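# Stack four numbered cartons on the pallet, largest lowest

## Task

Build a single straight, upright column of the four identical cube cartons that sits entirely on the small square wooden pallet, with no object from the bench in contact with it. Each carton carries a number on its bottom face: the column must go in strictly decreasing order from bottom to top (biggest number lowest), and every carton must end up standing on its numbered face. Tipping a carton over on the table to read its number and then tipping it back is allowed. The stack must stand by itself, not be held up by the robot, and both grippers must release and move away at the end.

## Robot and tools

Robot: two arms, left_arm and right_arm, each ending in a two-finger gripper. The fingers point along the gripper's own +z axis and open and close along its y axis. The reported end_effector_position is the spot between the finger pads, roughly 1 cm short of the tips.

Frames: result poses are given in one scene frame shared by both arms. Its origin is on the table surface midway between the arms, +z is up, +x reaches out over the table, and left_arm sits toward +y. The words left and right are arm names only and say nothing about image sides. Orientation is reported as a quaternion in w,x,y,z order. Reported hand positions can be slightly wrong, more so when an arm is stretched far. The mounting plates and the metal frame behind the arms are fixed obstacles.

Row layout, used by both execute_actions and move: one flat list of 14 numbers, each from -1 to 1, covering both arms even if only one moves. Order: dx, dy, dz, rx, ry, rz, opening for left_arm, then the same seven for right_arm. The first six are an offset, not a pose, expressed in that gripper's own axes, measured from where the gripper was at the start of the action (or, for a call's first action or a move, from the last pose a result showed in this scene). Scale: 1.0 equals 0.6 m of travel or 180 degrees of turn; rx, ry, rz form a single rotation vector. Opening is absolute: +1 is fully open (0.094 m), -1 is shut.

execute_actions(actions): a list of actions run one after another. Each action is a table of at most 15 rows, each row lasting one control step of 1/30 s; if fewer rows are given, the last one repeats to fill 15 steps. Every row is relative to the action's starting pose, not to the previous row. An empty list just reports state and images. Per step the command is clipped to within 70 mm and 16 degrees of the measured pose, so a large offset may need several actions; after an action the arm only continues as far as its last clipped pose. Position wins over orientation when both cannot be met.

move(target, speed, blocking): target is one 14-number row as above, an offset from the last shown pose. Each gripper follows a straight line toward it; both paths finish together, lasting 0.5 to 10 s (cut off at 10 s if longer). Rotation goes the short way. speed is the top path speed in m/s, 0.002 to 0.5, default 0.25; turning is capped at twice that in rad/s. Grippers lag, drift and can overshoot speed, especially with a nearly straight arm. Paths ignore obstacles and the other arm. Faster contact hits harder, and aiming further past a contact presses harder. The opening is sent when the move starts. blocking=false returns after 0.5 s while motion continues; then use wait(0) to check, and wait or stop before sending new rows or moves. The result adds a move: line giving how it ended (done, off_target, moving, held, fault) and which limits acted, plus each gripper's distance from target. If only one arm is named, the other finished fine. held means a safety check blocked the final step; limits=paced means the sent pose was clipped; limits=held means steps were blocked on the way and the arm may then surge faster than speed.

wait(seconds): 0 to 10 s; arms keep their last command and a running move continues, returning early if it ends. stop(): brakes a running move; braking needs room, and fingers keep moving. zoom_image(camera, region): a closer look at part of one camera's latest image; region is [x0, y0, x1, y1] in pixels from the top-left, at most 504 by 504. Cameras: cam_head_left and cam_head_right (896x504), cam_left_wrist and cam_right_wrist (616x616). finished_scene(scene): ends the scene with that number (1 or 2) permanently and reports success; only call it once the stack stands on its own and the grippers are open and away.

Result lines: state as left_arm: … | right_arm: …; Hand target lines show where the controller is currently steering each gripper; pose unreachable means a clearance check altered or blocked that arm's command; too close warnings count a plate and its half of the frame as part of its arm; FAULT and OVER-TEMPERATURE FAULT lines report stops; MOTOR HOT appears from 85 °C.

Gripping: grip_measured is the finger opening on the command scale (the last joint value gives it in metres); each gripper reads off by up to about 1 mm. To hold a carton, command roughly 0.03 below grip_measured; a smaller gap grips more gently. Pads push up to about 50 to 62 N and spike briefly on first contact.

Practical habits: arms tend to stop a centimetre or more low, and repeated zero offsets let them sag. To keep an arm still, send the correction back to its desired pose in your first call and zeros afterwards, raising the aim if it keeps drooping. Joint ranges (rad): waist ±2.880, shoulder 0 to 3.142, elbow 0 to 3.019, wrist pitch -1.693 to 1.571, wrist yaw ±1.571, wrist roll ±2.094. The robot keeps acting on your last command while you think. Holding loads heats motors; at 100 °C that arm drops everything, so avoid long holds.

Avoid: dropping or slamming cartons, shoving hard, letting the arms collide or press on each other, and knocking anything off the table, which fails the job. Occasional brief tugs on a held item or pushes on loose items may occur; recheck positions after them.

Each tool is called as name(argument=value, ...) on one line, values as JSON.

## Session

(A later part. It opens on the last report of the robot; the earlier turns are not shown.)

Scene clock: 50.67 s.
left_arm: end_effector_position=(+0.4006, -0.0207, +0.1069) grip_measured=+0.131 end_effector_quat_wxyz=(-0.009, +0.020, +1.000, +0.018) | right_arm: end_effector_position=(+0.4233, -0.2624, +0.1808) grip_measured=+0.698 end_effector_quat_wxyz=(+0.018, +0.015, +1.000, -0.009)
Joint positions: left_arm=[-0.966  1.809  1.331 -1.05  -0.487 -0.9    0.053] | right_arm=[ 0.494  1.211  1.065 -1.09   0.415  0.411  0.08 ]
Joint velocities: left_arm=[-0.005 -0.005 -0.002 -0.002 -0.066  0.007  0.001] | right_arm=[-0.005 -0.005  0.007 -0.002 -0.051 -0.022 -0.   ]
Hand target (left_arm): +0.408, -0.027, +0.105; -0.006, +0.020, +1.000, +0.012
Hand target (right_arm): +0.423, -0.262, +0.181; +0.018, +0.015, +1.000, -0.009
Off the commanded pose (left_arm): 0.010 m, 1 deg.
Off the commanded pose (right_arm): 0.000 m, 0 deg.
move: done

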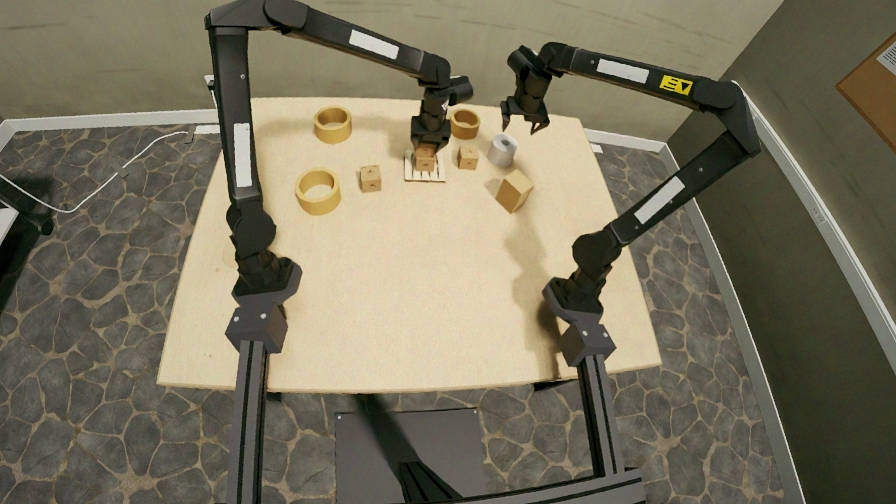

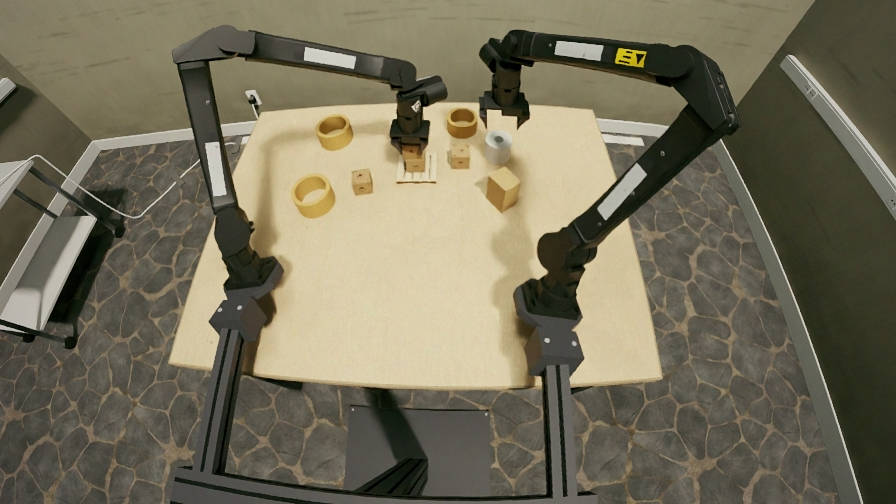

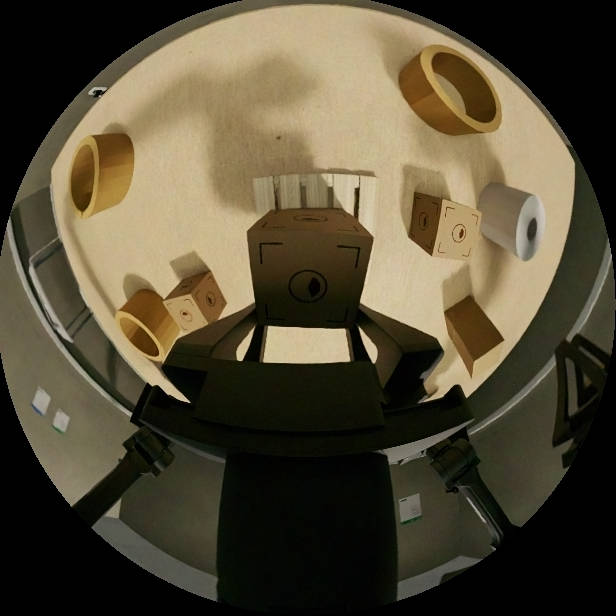

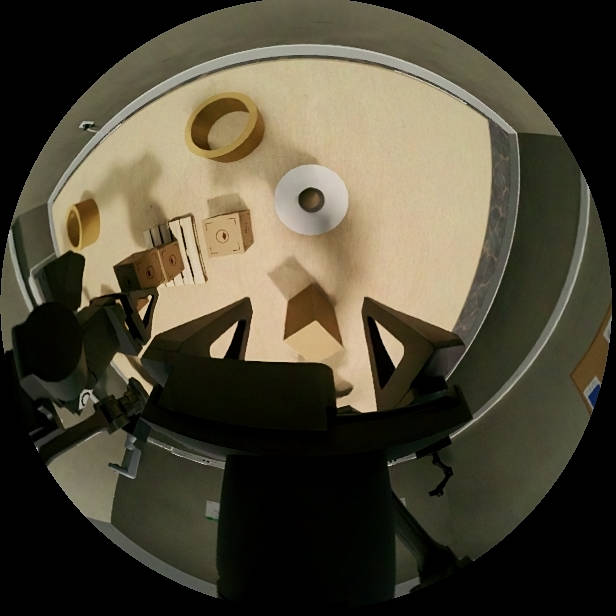

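move(target=[0,0,0,0,0,0,0.7,0,0,0,0,0,0,0.7])

move(target=[0,0,-0.1,0,0,0,0.7,0,0,0,0,0,0,0.7])

move(target=[0.09,0.24,0.03,0,-0.01,-0.045,0.7,-0.05,0.18,0.05,0,0.01,0,0.7])

move(target=[0,0,0.08,0,0,0,0.7,0,0,0.11,0,0,0,0.7])

Scene clock: 51.63 s.
left_arm: end_effector_position=(+0.4002, -0.0204, +0.1066) grip_measured=+0.698 end_effector_quat_wxyz=(-0.010, +0.021, +1.000, +0.018) | right_arm: end_effector_position=(+0.4233, -0.2624, +0.1808) grip_measured=+0.698 end_effector_quat_wxyz=(+0.018, +0.015, +1.000, -0.009)
Joint positions: left_arm=[-0.966  1.809  1.33  -1.05  -0.487 -0.9    0.08 ] | right_arm=[ 0.494  1.211  1.065 -1.09   0.415  0.411  0.08 ]
Joint velocities: left_arm=[-0.015 -0.005  0.002 -0.007  0.051 -0.051 -0.001] | right_arm=[ 0.005 -0.015  0.017 -0.002 -0.022 -0.037 -0.001]
Hand target (left_arm): +0.401, -0.021, +0.107; -0.009, +0.020, +1.000, +0.017
Hand target (right_arm): +0.423, -0.262, +0.181; +0.018, +0.015, +1.000, -0.009
Off the commanded pose (left_arm): 0.001 m, 0 deg.
Off the commanded pose (right_arm): 0.000 m, 0 deg.
move: done

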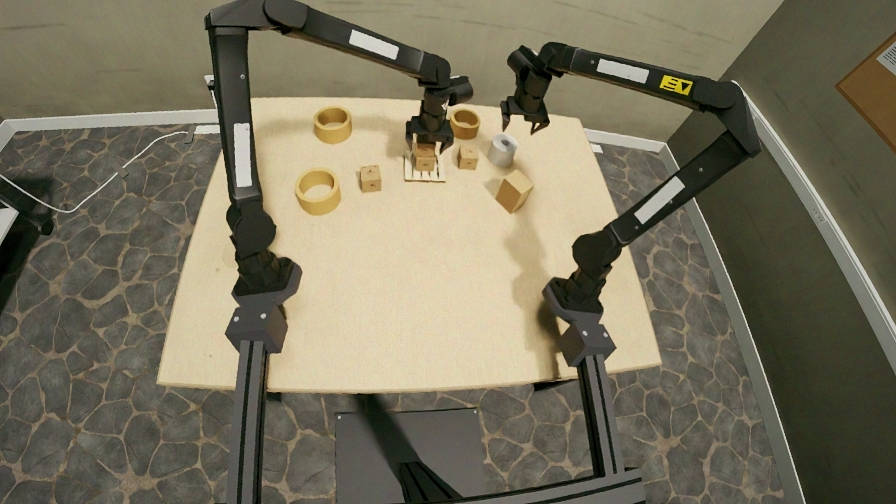

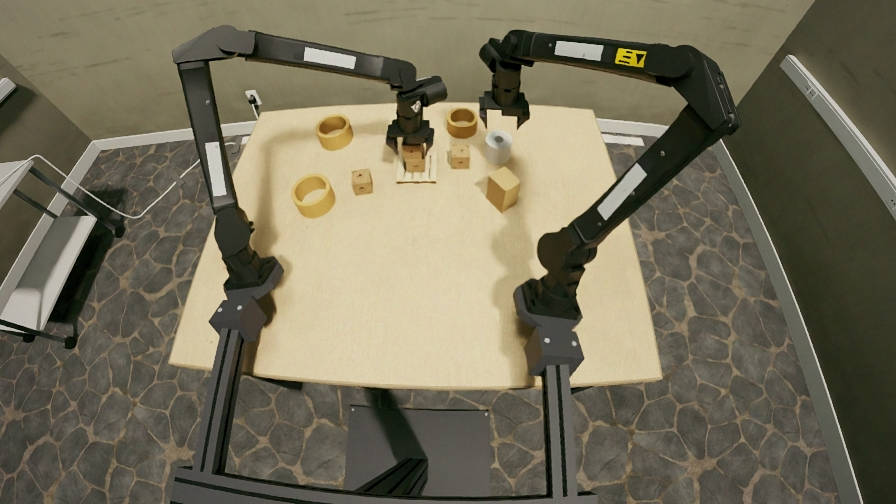

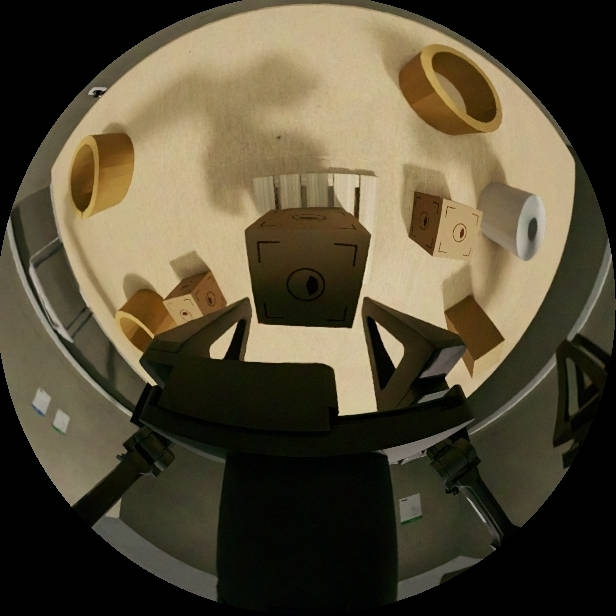

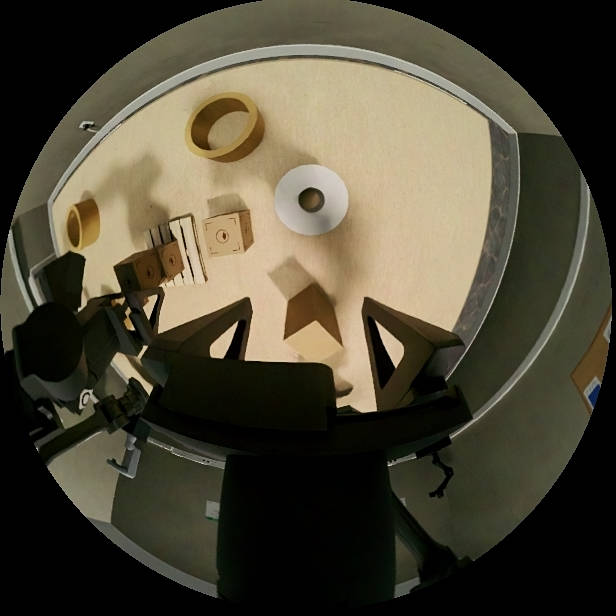

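Scene clock: 52.53 s.
left_arm: end_effector_position=(+0.3901, -0.0164, +0.1502) grip_measured=+0.698 end_effector_quat_wxyz=(-0.020, +0.034, +0.999, +0.031) | right_arm: end_effector_position=(+0.4233, -0.2624, +0.1808) grip_measured=+0.698 end_effector_quat_wxyz=(+0.018, +0.015, +1.000, -0.009)
Joint positions: left_arm=[-1.015  1.767  1.372 -1.198 -0.487 -0.948  0.08 ] | right_arm=[ 0.494  1.211  1.065 -1.09   0.415  0.411  0.08 ]
Joint velocities: left_arm=[ 0.005  0.005 -0.002  0.017 -0.007 -0.037  0.001] | right_arm=[-0.005 -0.005 -0.002  0.012  0.007 -0.051 -0.001]
Hand target (left_arm): +0.401, -0.022, +0.167; -0.009, +0.021, +1.000, +0.018
Hand target (right_arm): +0.423, -0.262, +0.181; +0.018, +0.015, +1.000, -0.009
Off the commanded pose (left_arm): 0.021 m, 2 deg.
Off the commanded pose (right_arm): 0.000 m, 0 deg.
move: off_target (left_arm)

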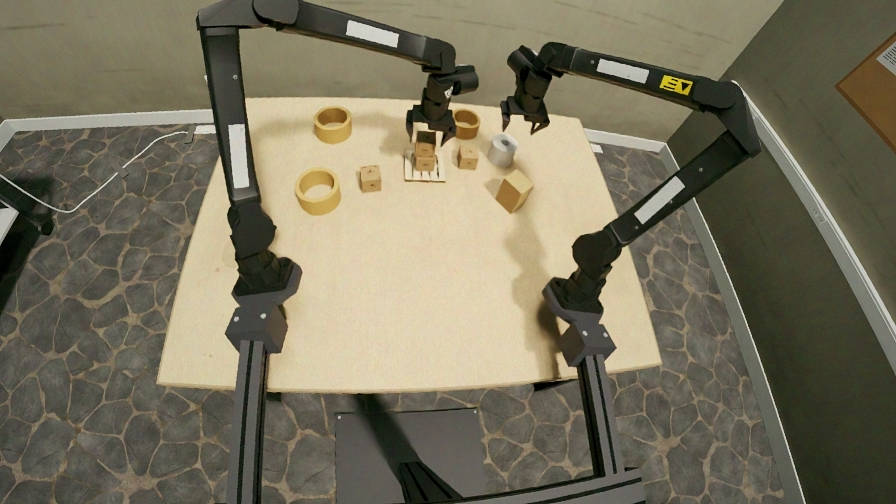

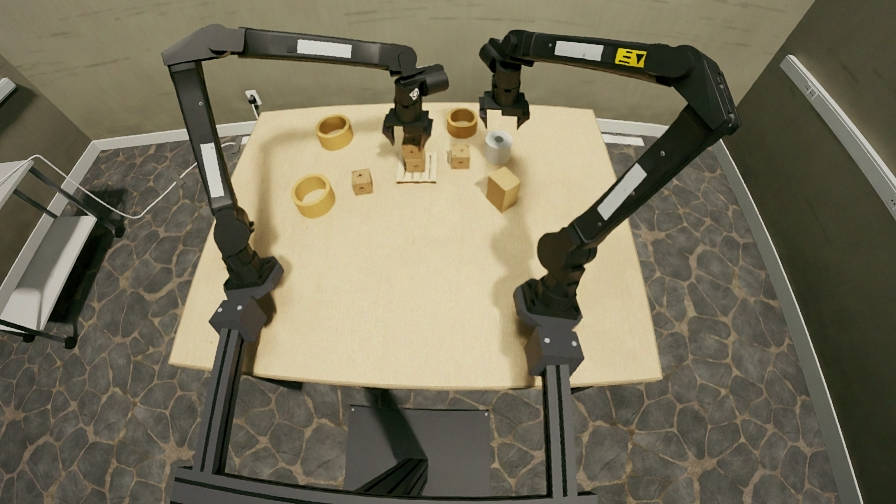

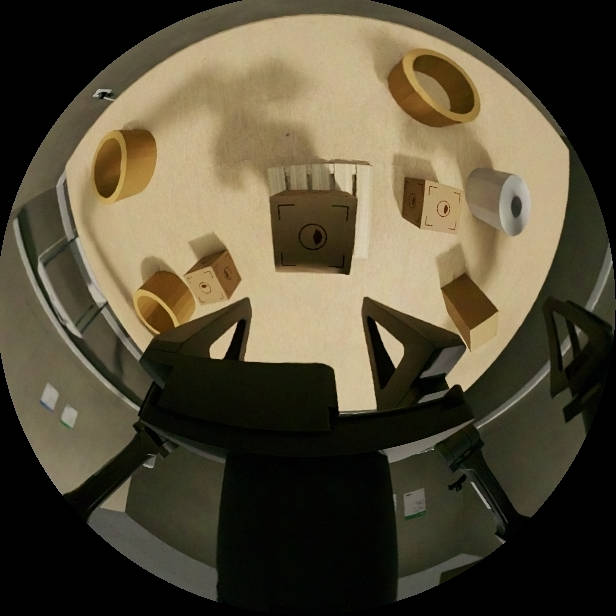

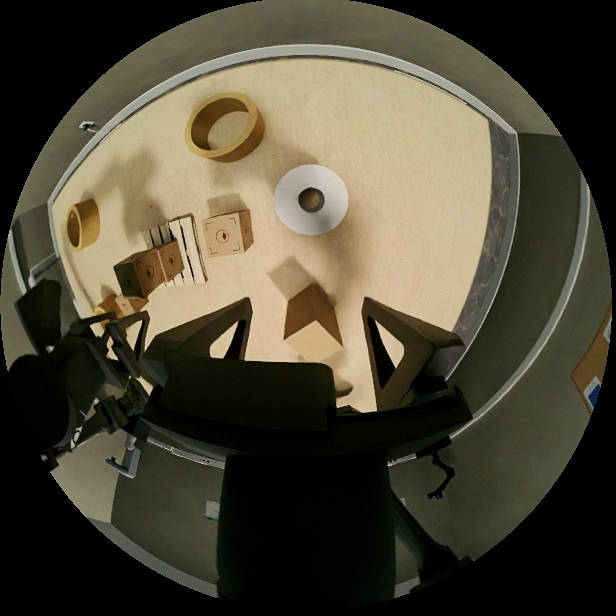

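Scene clock: 53.60 s.
left_arm: end_effector_position=(+0.3400, +0.1330, +0.1403) grip_measured=+0.698 end_effector_quat_wxyz=(-0.009, -0.030, +0.999, +0.037) | right_arm: end_effector_position=(+0.4433, -0.1674, +0.1428) grip_measured=+0.698 end_effector_quat_wxyz=(-0.010, +0.005, +1.000, -0.016)
Joint positions: left_arm=[-0.908  1.388  0.916 -1.06  -0.506 -0.953  0.08 ] | right_arm=[ 0.628  1.479  1.213 -1.09   0.44   0.558  0.08 ]
Joint velocities: left_arm=[-0.015 -0.005  0.007 -0.012 -0.007 -0.037  0.001] | right_arm=[-0.005  0.005  0.017 -0.002  0.022  0.051  0.   ]
Hand target (left_arm): +0.345, +0.132, +0.142; -0.003, -0.037, +0.999, +0.032
Hand target (right_arm): +0.458, -0.158, +0.150; +0.002, +0.015, +1.000, -0.010
Off the commanded pose (left_arm): 0.006 m, 1 deg.
Off the commanded pose (right_arm): 0.020 m, 2 deg.
move: off_target (right_arm)

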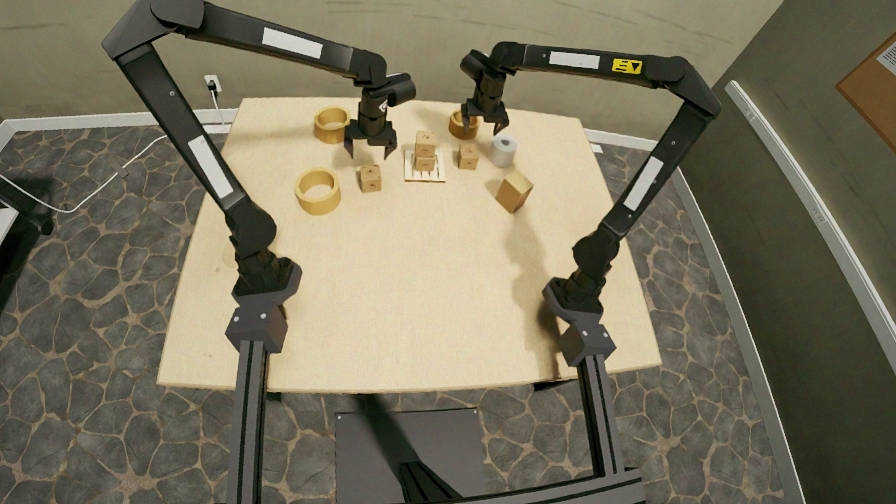

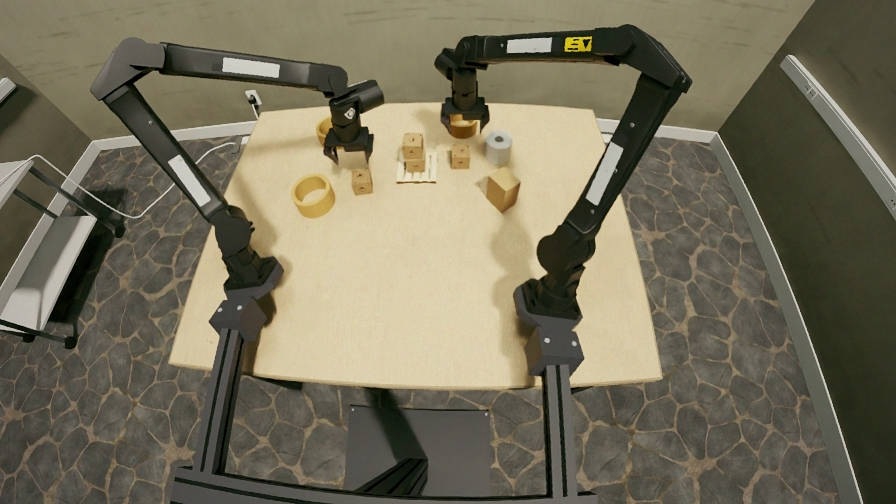

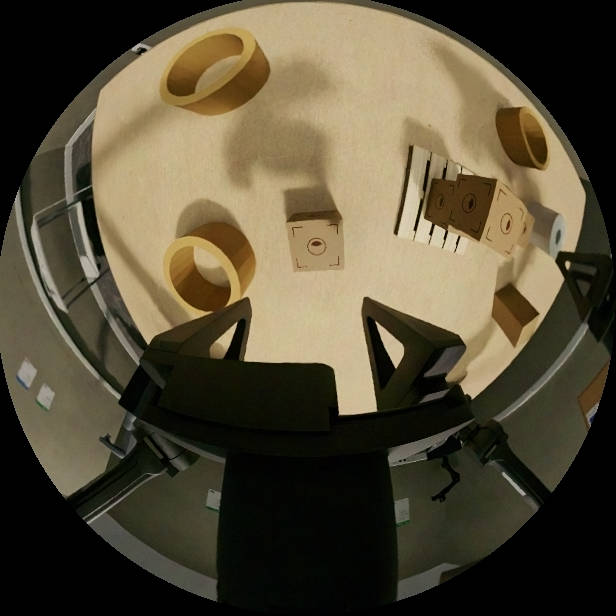

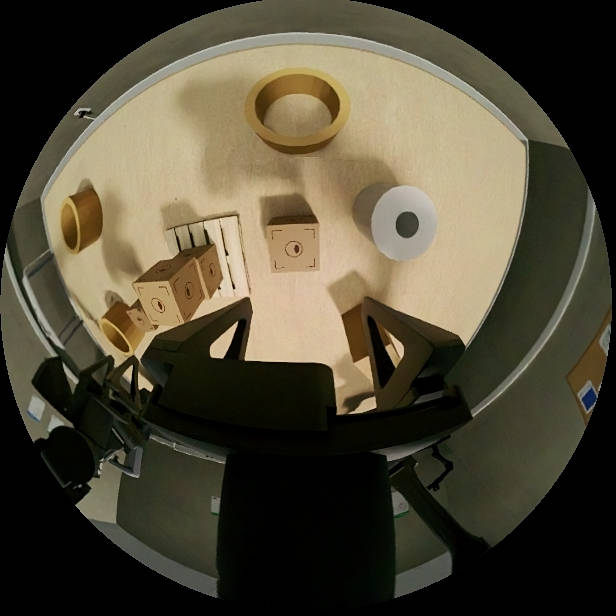

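Scene clock: 54.43 s.
left_arm: end_effector_position=(+0.3368, +0.1382, +0.0950) grip_measured=+0.698 end_effector_quat_wxyz=(-0.009, -0.034, +0.999, +0.039) | right_arm: end_effector_position=(+0.4446, -0.1682, +0.0861) grip_measured=+0.698 end_effector_quat_wxyz=(-0.004, +0.011, +1.000, -0.012)
Joint positions: left_arm=[-0.849  1.443  0.849 -0.909 -0.505 -0.895  0.08 ] | right_arm=[ 0.573  1.545  1.148 -0.919  0.426  0.505  0.08 ]
Joint velocities: left_arm=[-0.015 -0.005  0.007  0.012  0.007  0.037  0.   ] | right_arm=[-0.015  0.005  0.007  0.007 -0.022  0.066 -0.   ]
Hand target (left_arm): +0.339, +0.136, +0.093; -0.009, -0.030, +0.999, +0.037
Hand target (right_arm): +0.443, -0.170, +0.077; -0.009, +0.005, +1.000, -0.016
Off the commanded pose (left_arm): 0.004 m, 0 deg.
Off the commanded pose (right_arm): 0.010 m, 1 deg.
move: done

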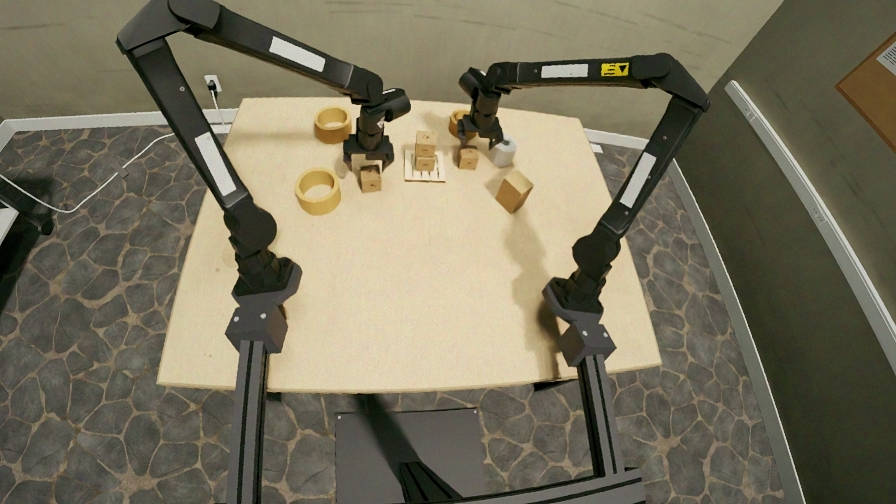

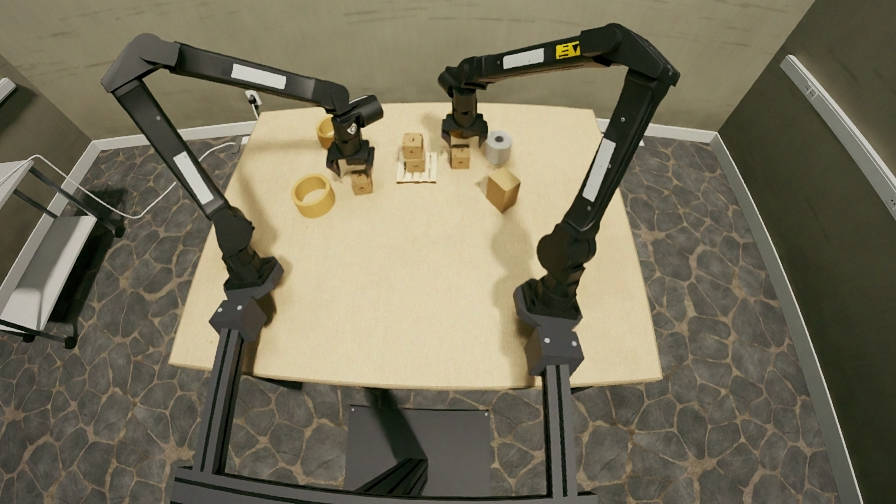

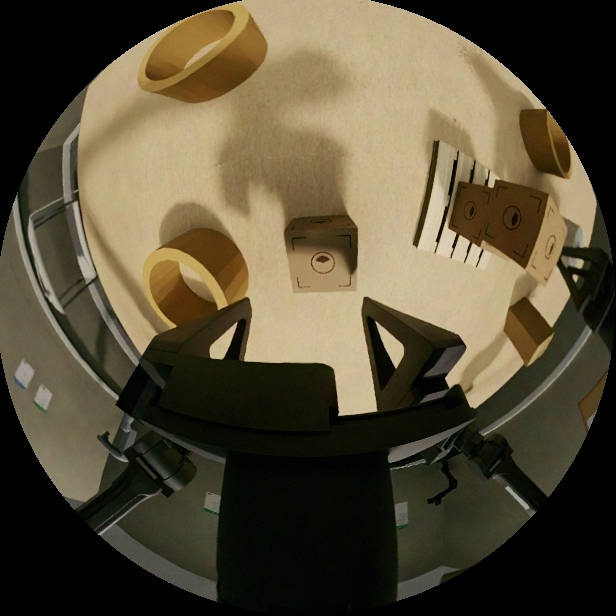

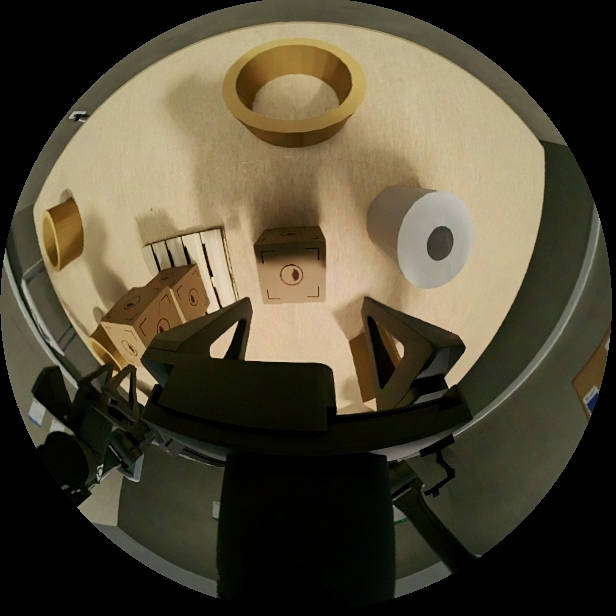

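move(target=[0,-0.022,0.04,0.02,0,-0.015,0.7,0,0.025,0.03,0,0,0,0.7], speed=0.1)

Scene clock: 56.00 s.
left_arm: end_effector_position=(+0.3362, +0.1275, +0.0752) grip_measured=+0.698 end_effector_quat_wxyz=(-0.005, -0.058, +0.998, +0.007) | right_arm: end_effector_position=(+0.4455, -0.1619, +0.0739) grip_measured=+0.698 end_effector_quat_wxyz=(-0.003, +0.010, +1.000, -0.012)
Joint positions: left_arm=[-0.829  1.465  0.814 -0.78  -0.466 -0.893  0.08 ] | right_arm=[ 0.573  1.574  1.148 -0.887  0.427  0.503  0.08 ]
Joint velocities: left_arm=[-0.005 -0.005 -0.007  0.002  0.007 -0.037 -0.   ] | right_arm=[ 0.005 -0.005  0.002 -0.007  0.022  0.007 -0.001]
Hand target (left_arm): +0.337, +0.127, +0.070; -0.007, -0.058, +0.998, +0.008
Hand target (right_arm): +0.445, -0.154, +0.068; -0.004, +0.011, +1.000, -0.012
Off the commanded pose (left_arm): 0.005 m, 0 deg.
Off the commanded pose (right_arm): 0.010 m, 0 deg.
move: done

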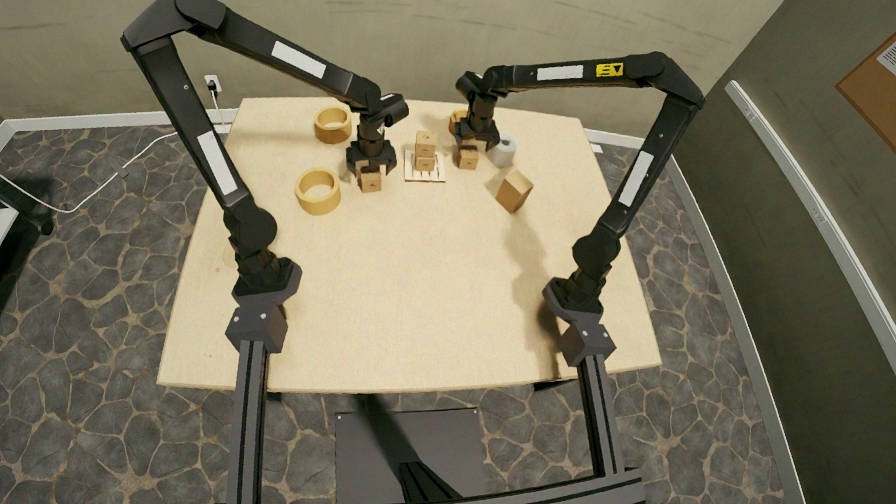

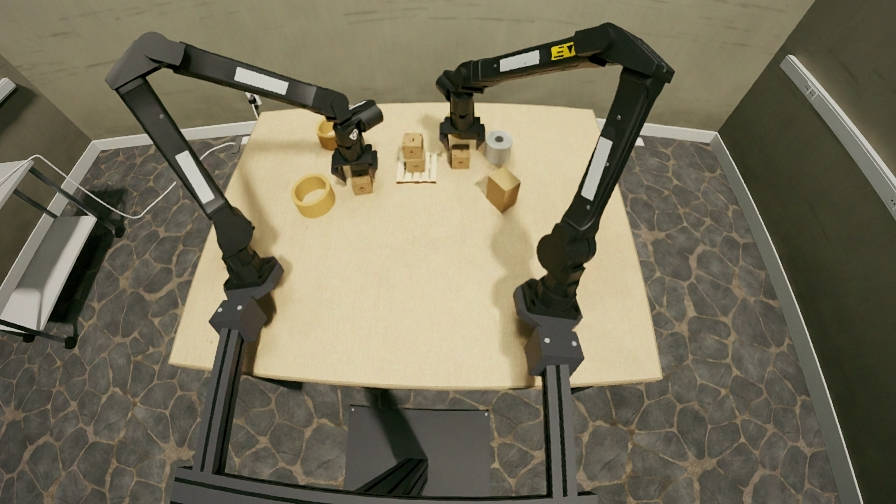

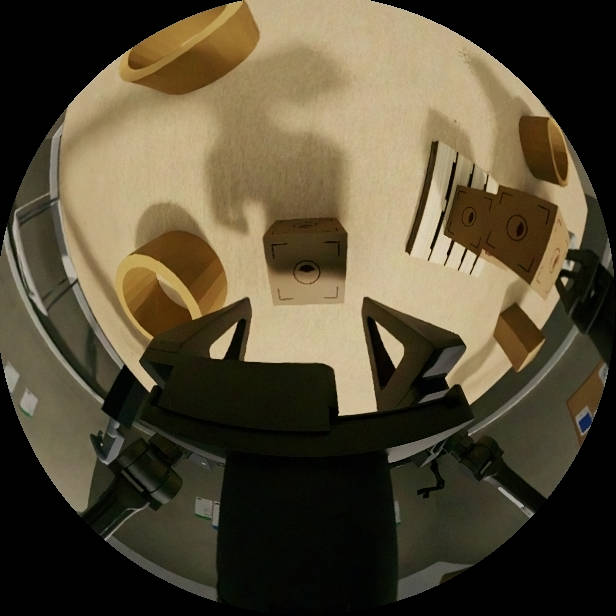

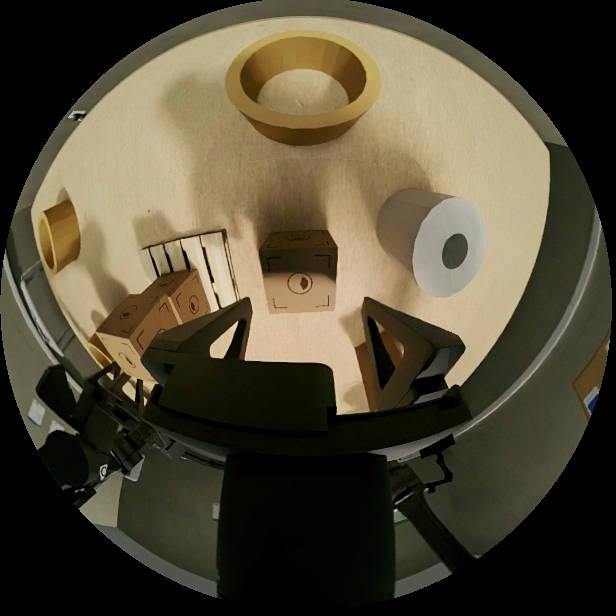

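move(target=[-0.01,0,0.075,0,0,0,0.7,0,0.015,0.078,0,0,0,0.7], speed=0.1)

execute_actions(actions=[[[0,0,0,0,0,0,0.1,0,0,0,0,0,0,0.1]]])

Scene clock: 57.10 s.
left_arm: end_effector_position=(+0.3407, +0.1292, +0.0341) grip_measured=+0.698 end_effector_quat_wxyz=(-0.004, -0.062, +0.998, +0.008) | right_arm: end_effector_position=(+0.4490, -0.1499, +0.0390) grip_measured=+0.698 end_effector_quat_wxyz=(+0.005, +0.014, +1.000, -0.006)
Joint positions: left_arm=[-0.77   1.55   0.792 -0.645 -0.459 -0.835  0.08 ] | right_arm=[ 0.561  1.645  1.138 -0.78   0.42   0.489  0.08 ]
Joint velocities: left_arm=[-0.015 -0.005  0.022 -0.007 -0.022 -0.022 -0.   ] | right_arm=[-0.015 -0.005 -0.022 -0.012  0.007  0.081  0.   ]
Hand target (left_arm): +0.342, +0.129, +0.030; -0.005, -0.059, +0.998, +0.007
Hand target (right_arm): +0.446, -0.155, +0.027; -0.003, +0.010, +1.000, -0.011
Off the commanded pose (left_arm): 0.004 m, 0 deg.
Off the commanded pose (right_arm): 0.013 m, 1 deg.
move: off_target (right_arm)

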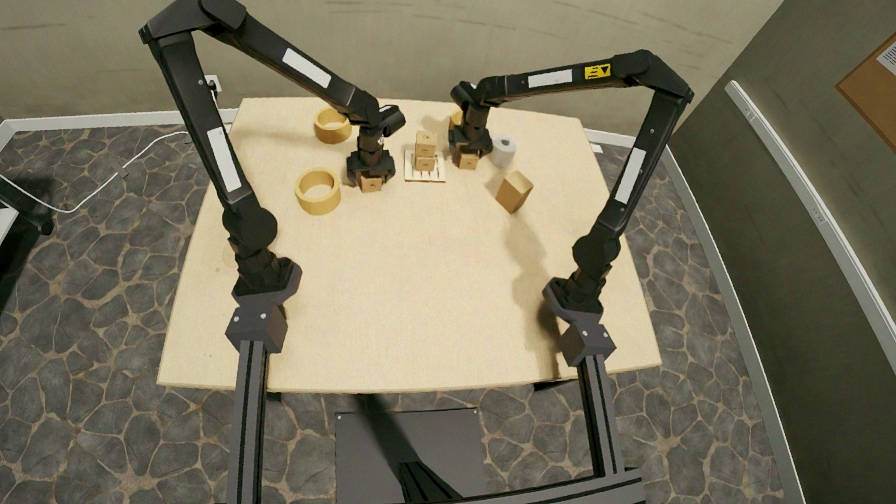

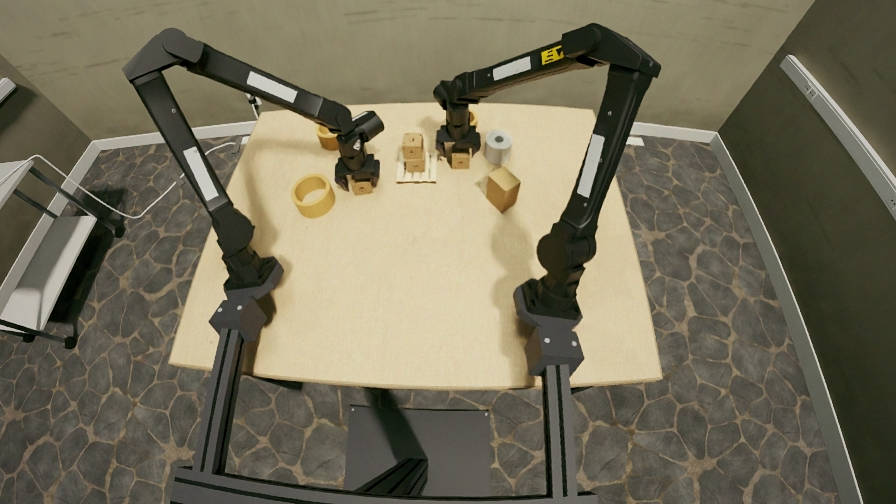

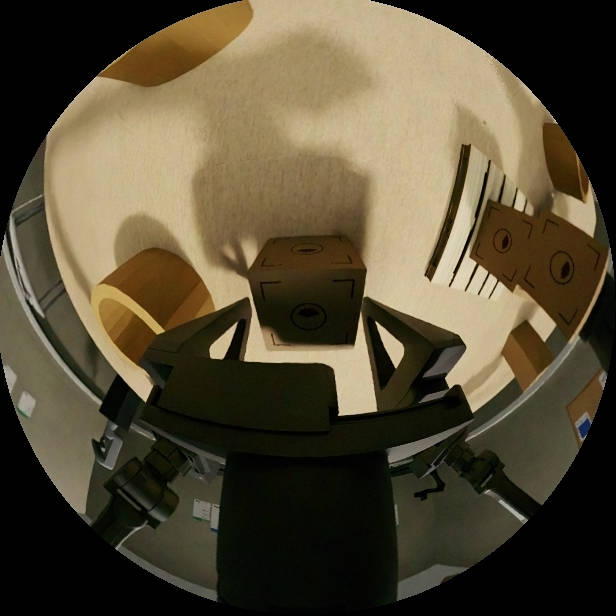

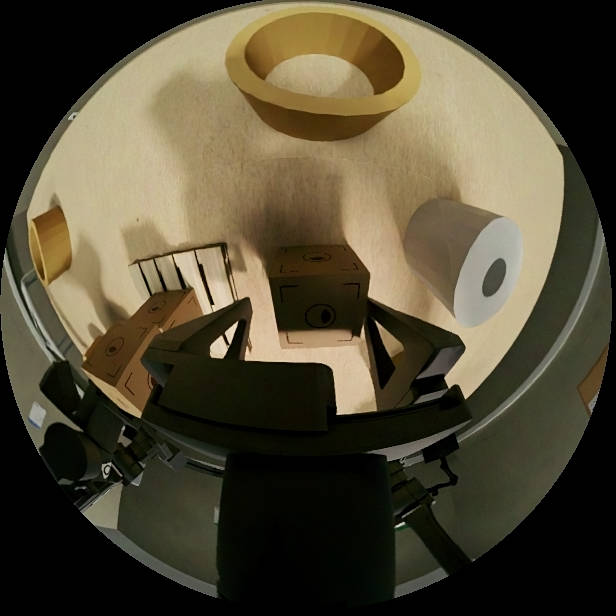

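Scene clock: 57.60 s.
left_arm: end_effector_position=(+0.3407, +0.1292, +0.0341) grip_measured=+0.141 end_effector_quat_wxyz=(-0.004, -0.062, +0.998, +0.008) | right_arm: end_effector_position=(+0.4490, -0.1500, +0.0390) grip_measured=+0.128 end_effector_quat_wxyz=(+0.006, +0.014, +1.000, -0.006)
Joint positions: left_arm=[-0.77   1.55   0.792 -0.645 -0.459 -0.835  0.054] | right_arm=[ 0.561  1.645  1.138 -0.78   0.421  0.489  0.053]
Joint velocities: left_arm=[ 0.005 -0.005  0.007  0.002 -0.022  0.022  0.001] | right_arm=[-0.005 -0.005 -0.007  0.012  0.051 -0.051 -0.   ]
Hand target (left_arm): +0.341, +0.129, +0.034; -0.004, -0.062, +0.998, +0.008
Hand target (right_arm): +0.449, -0.150, +0.039; +0.006, +0.014, +1.000, -0.006
Off the commanded pose (left_arm): 0.000 m, 0 deg.
Off the commanded pose (right_arm): 0.000 m, 0 deg.

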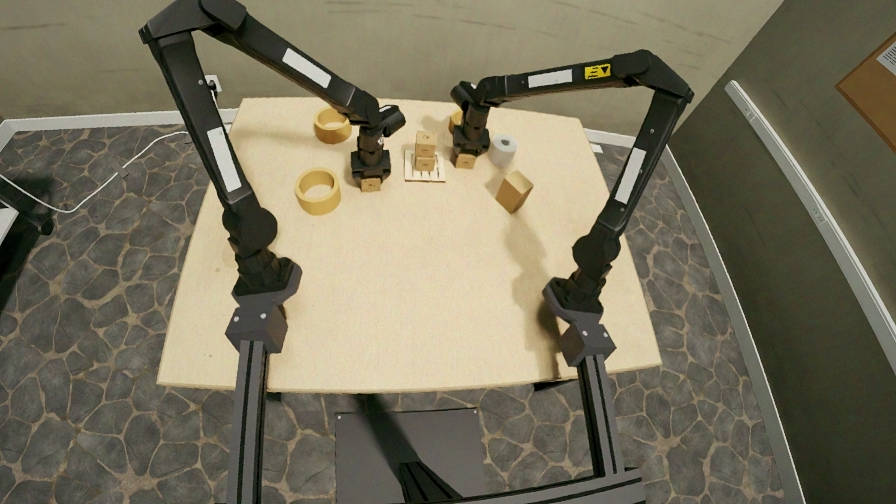

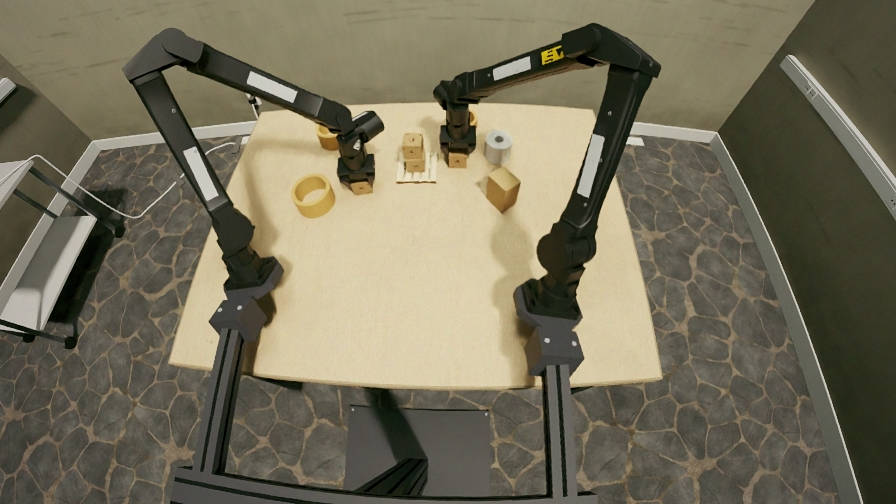

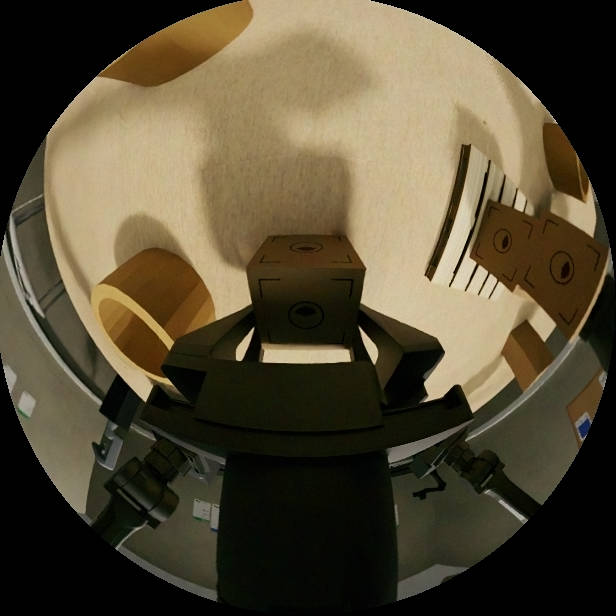

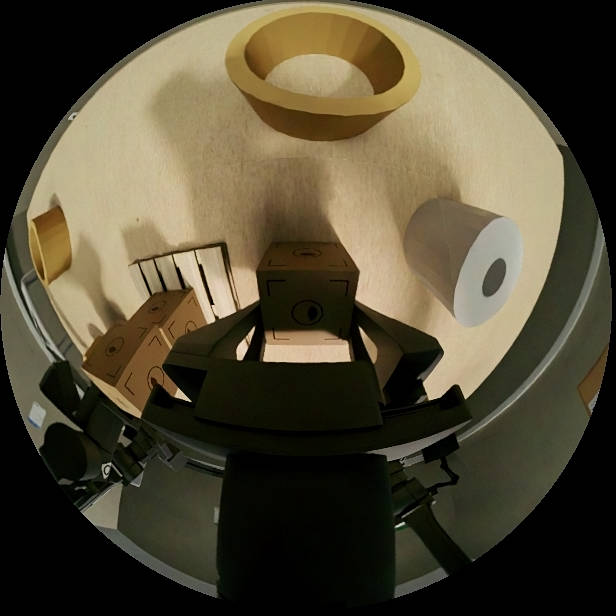

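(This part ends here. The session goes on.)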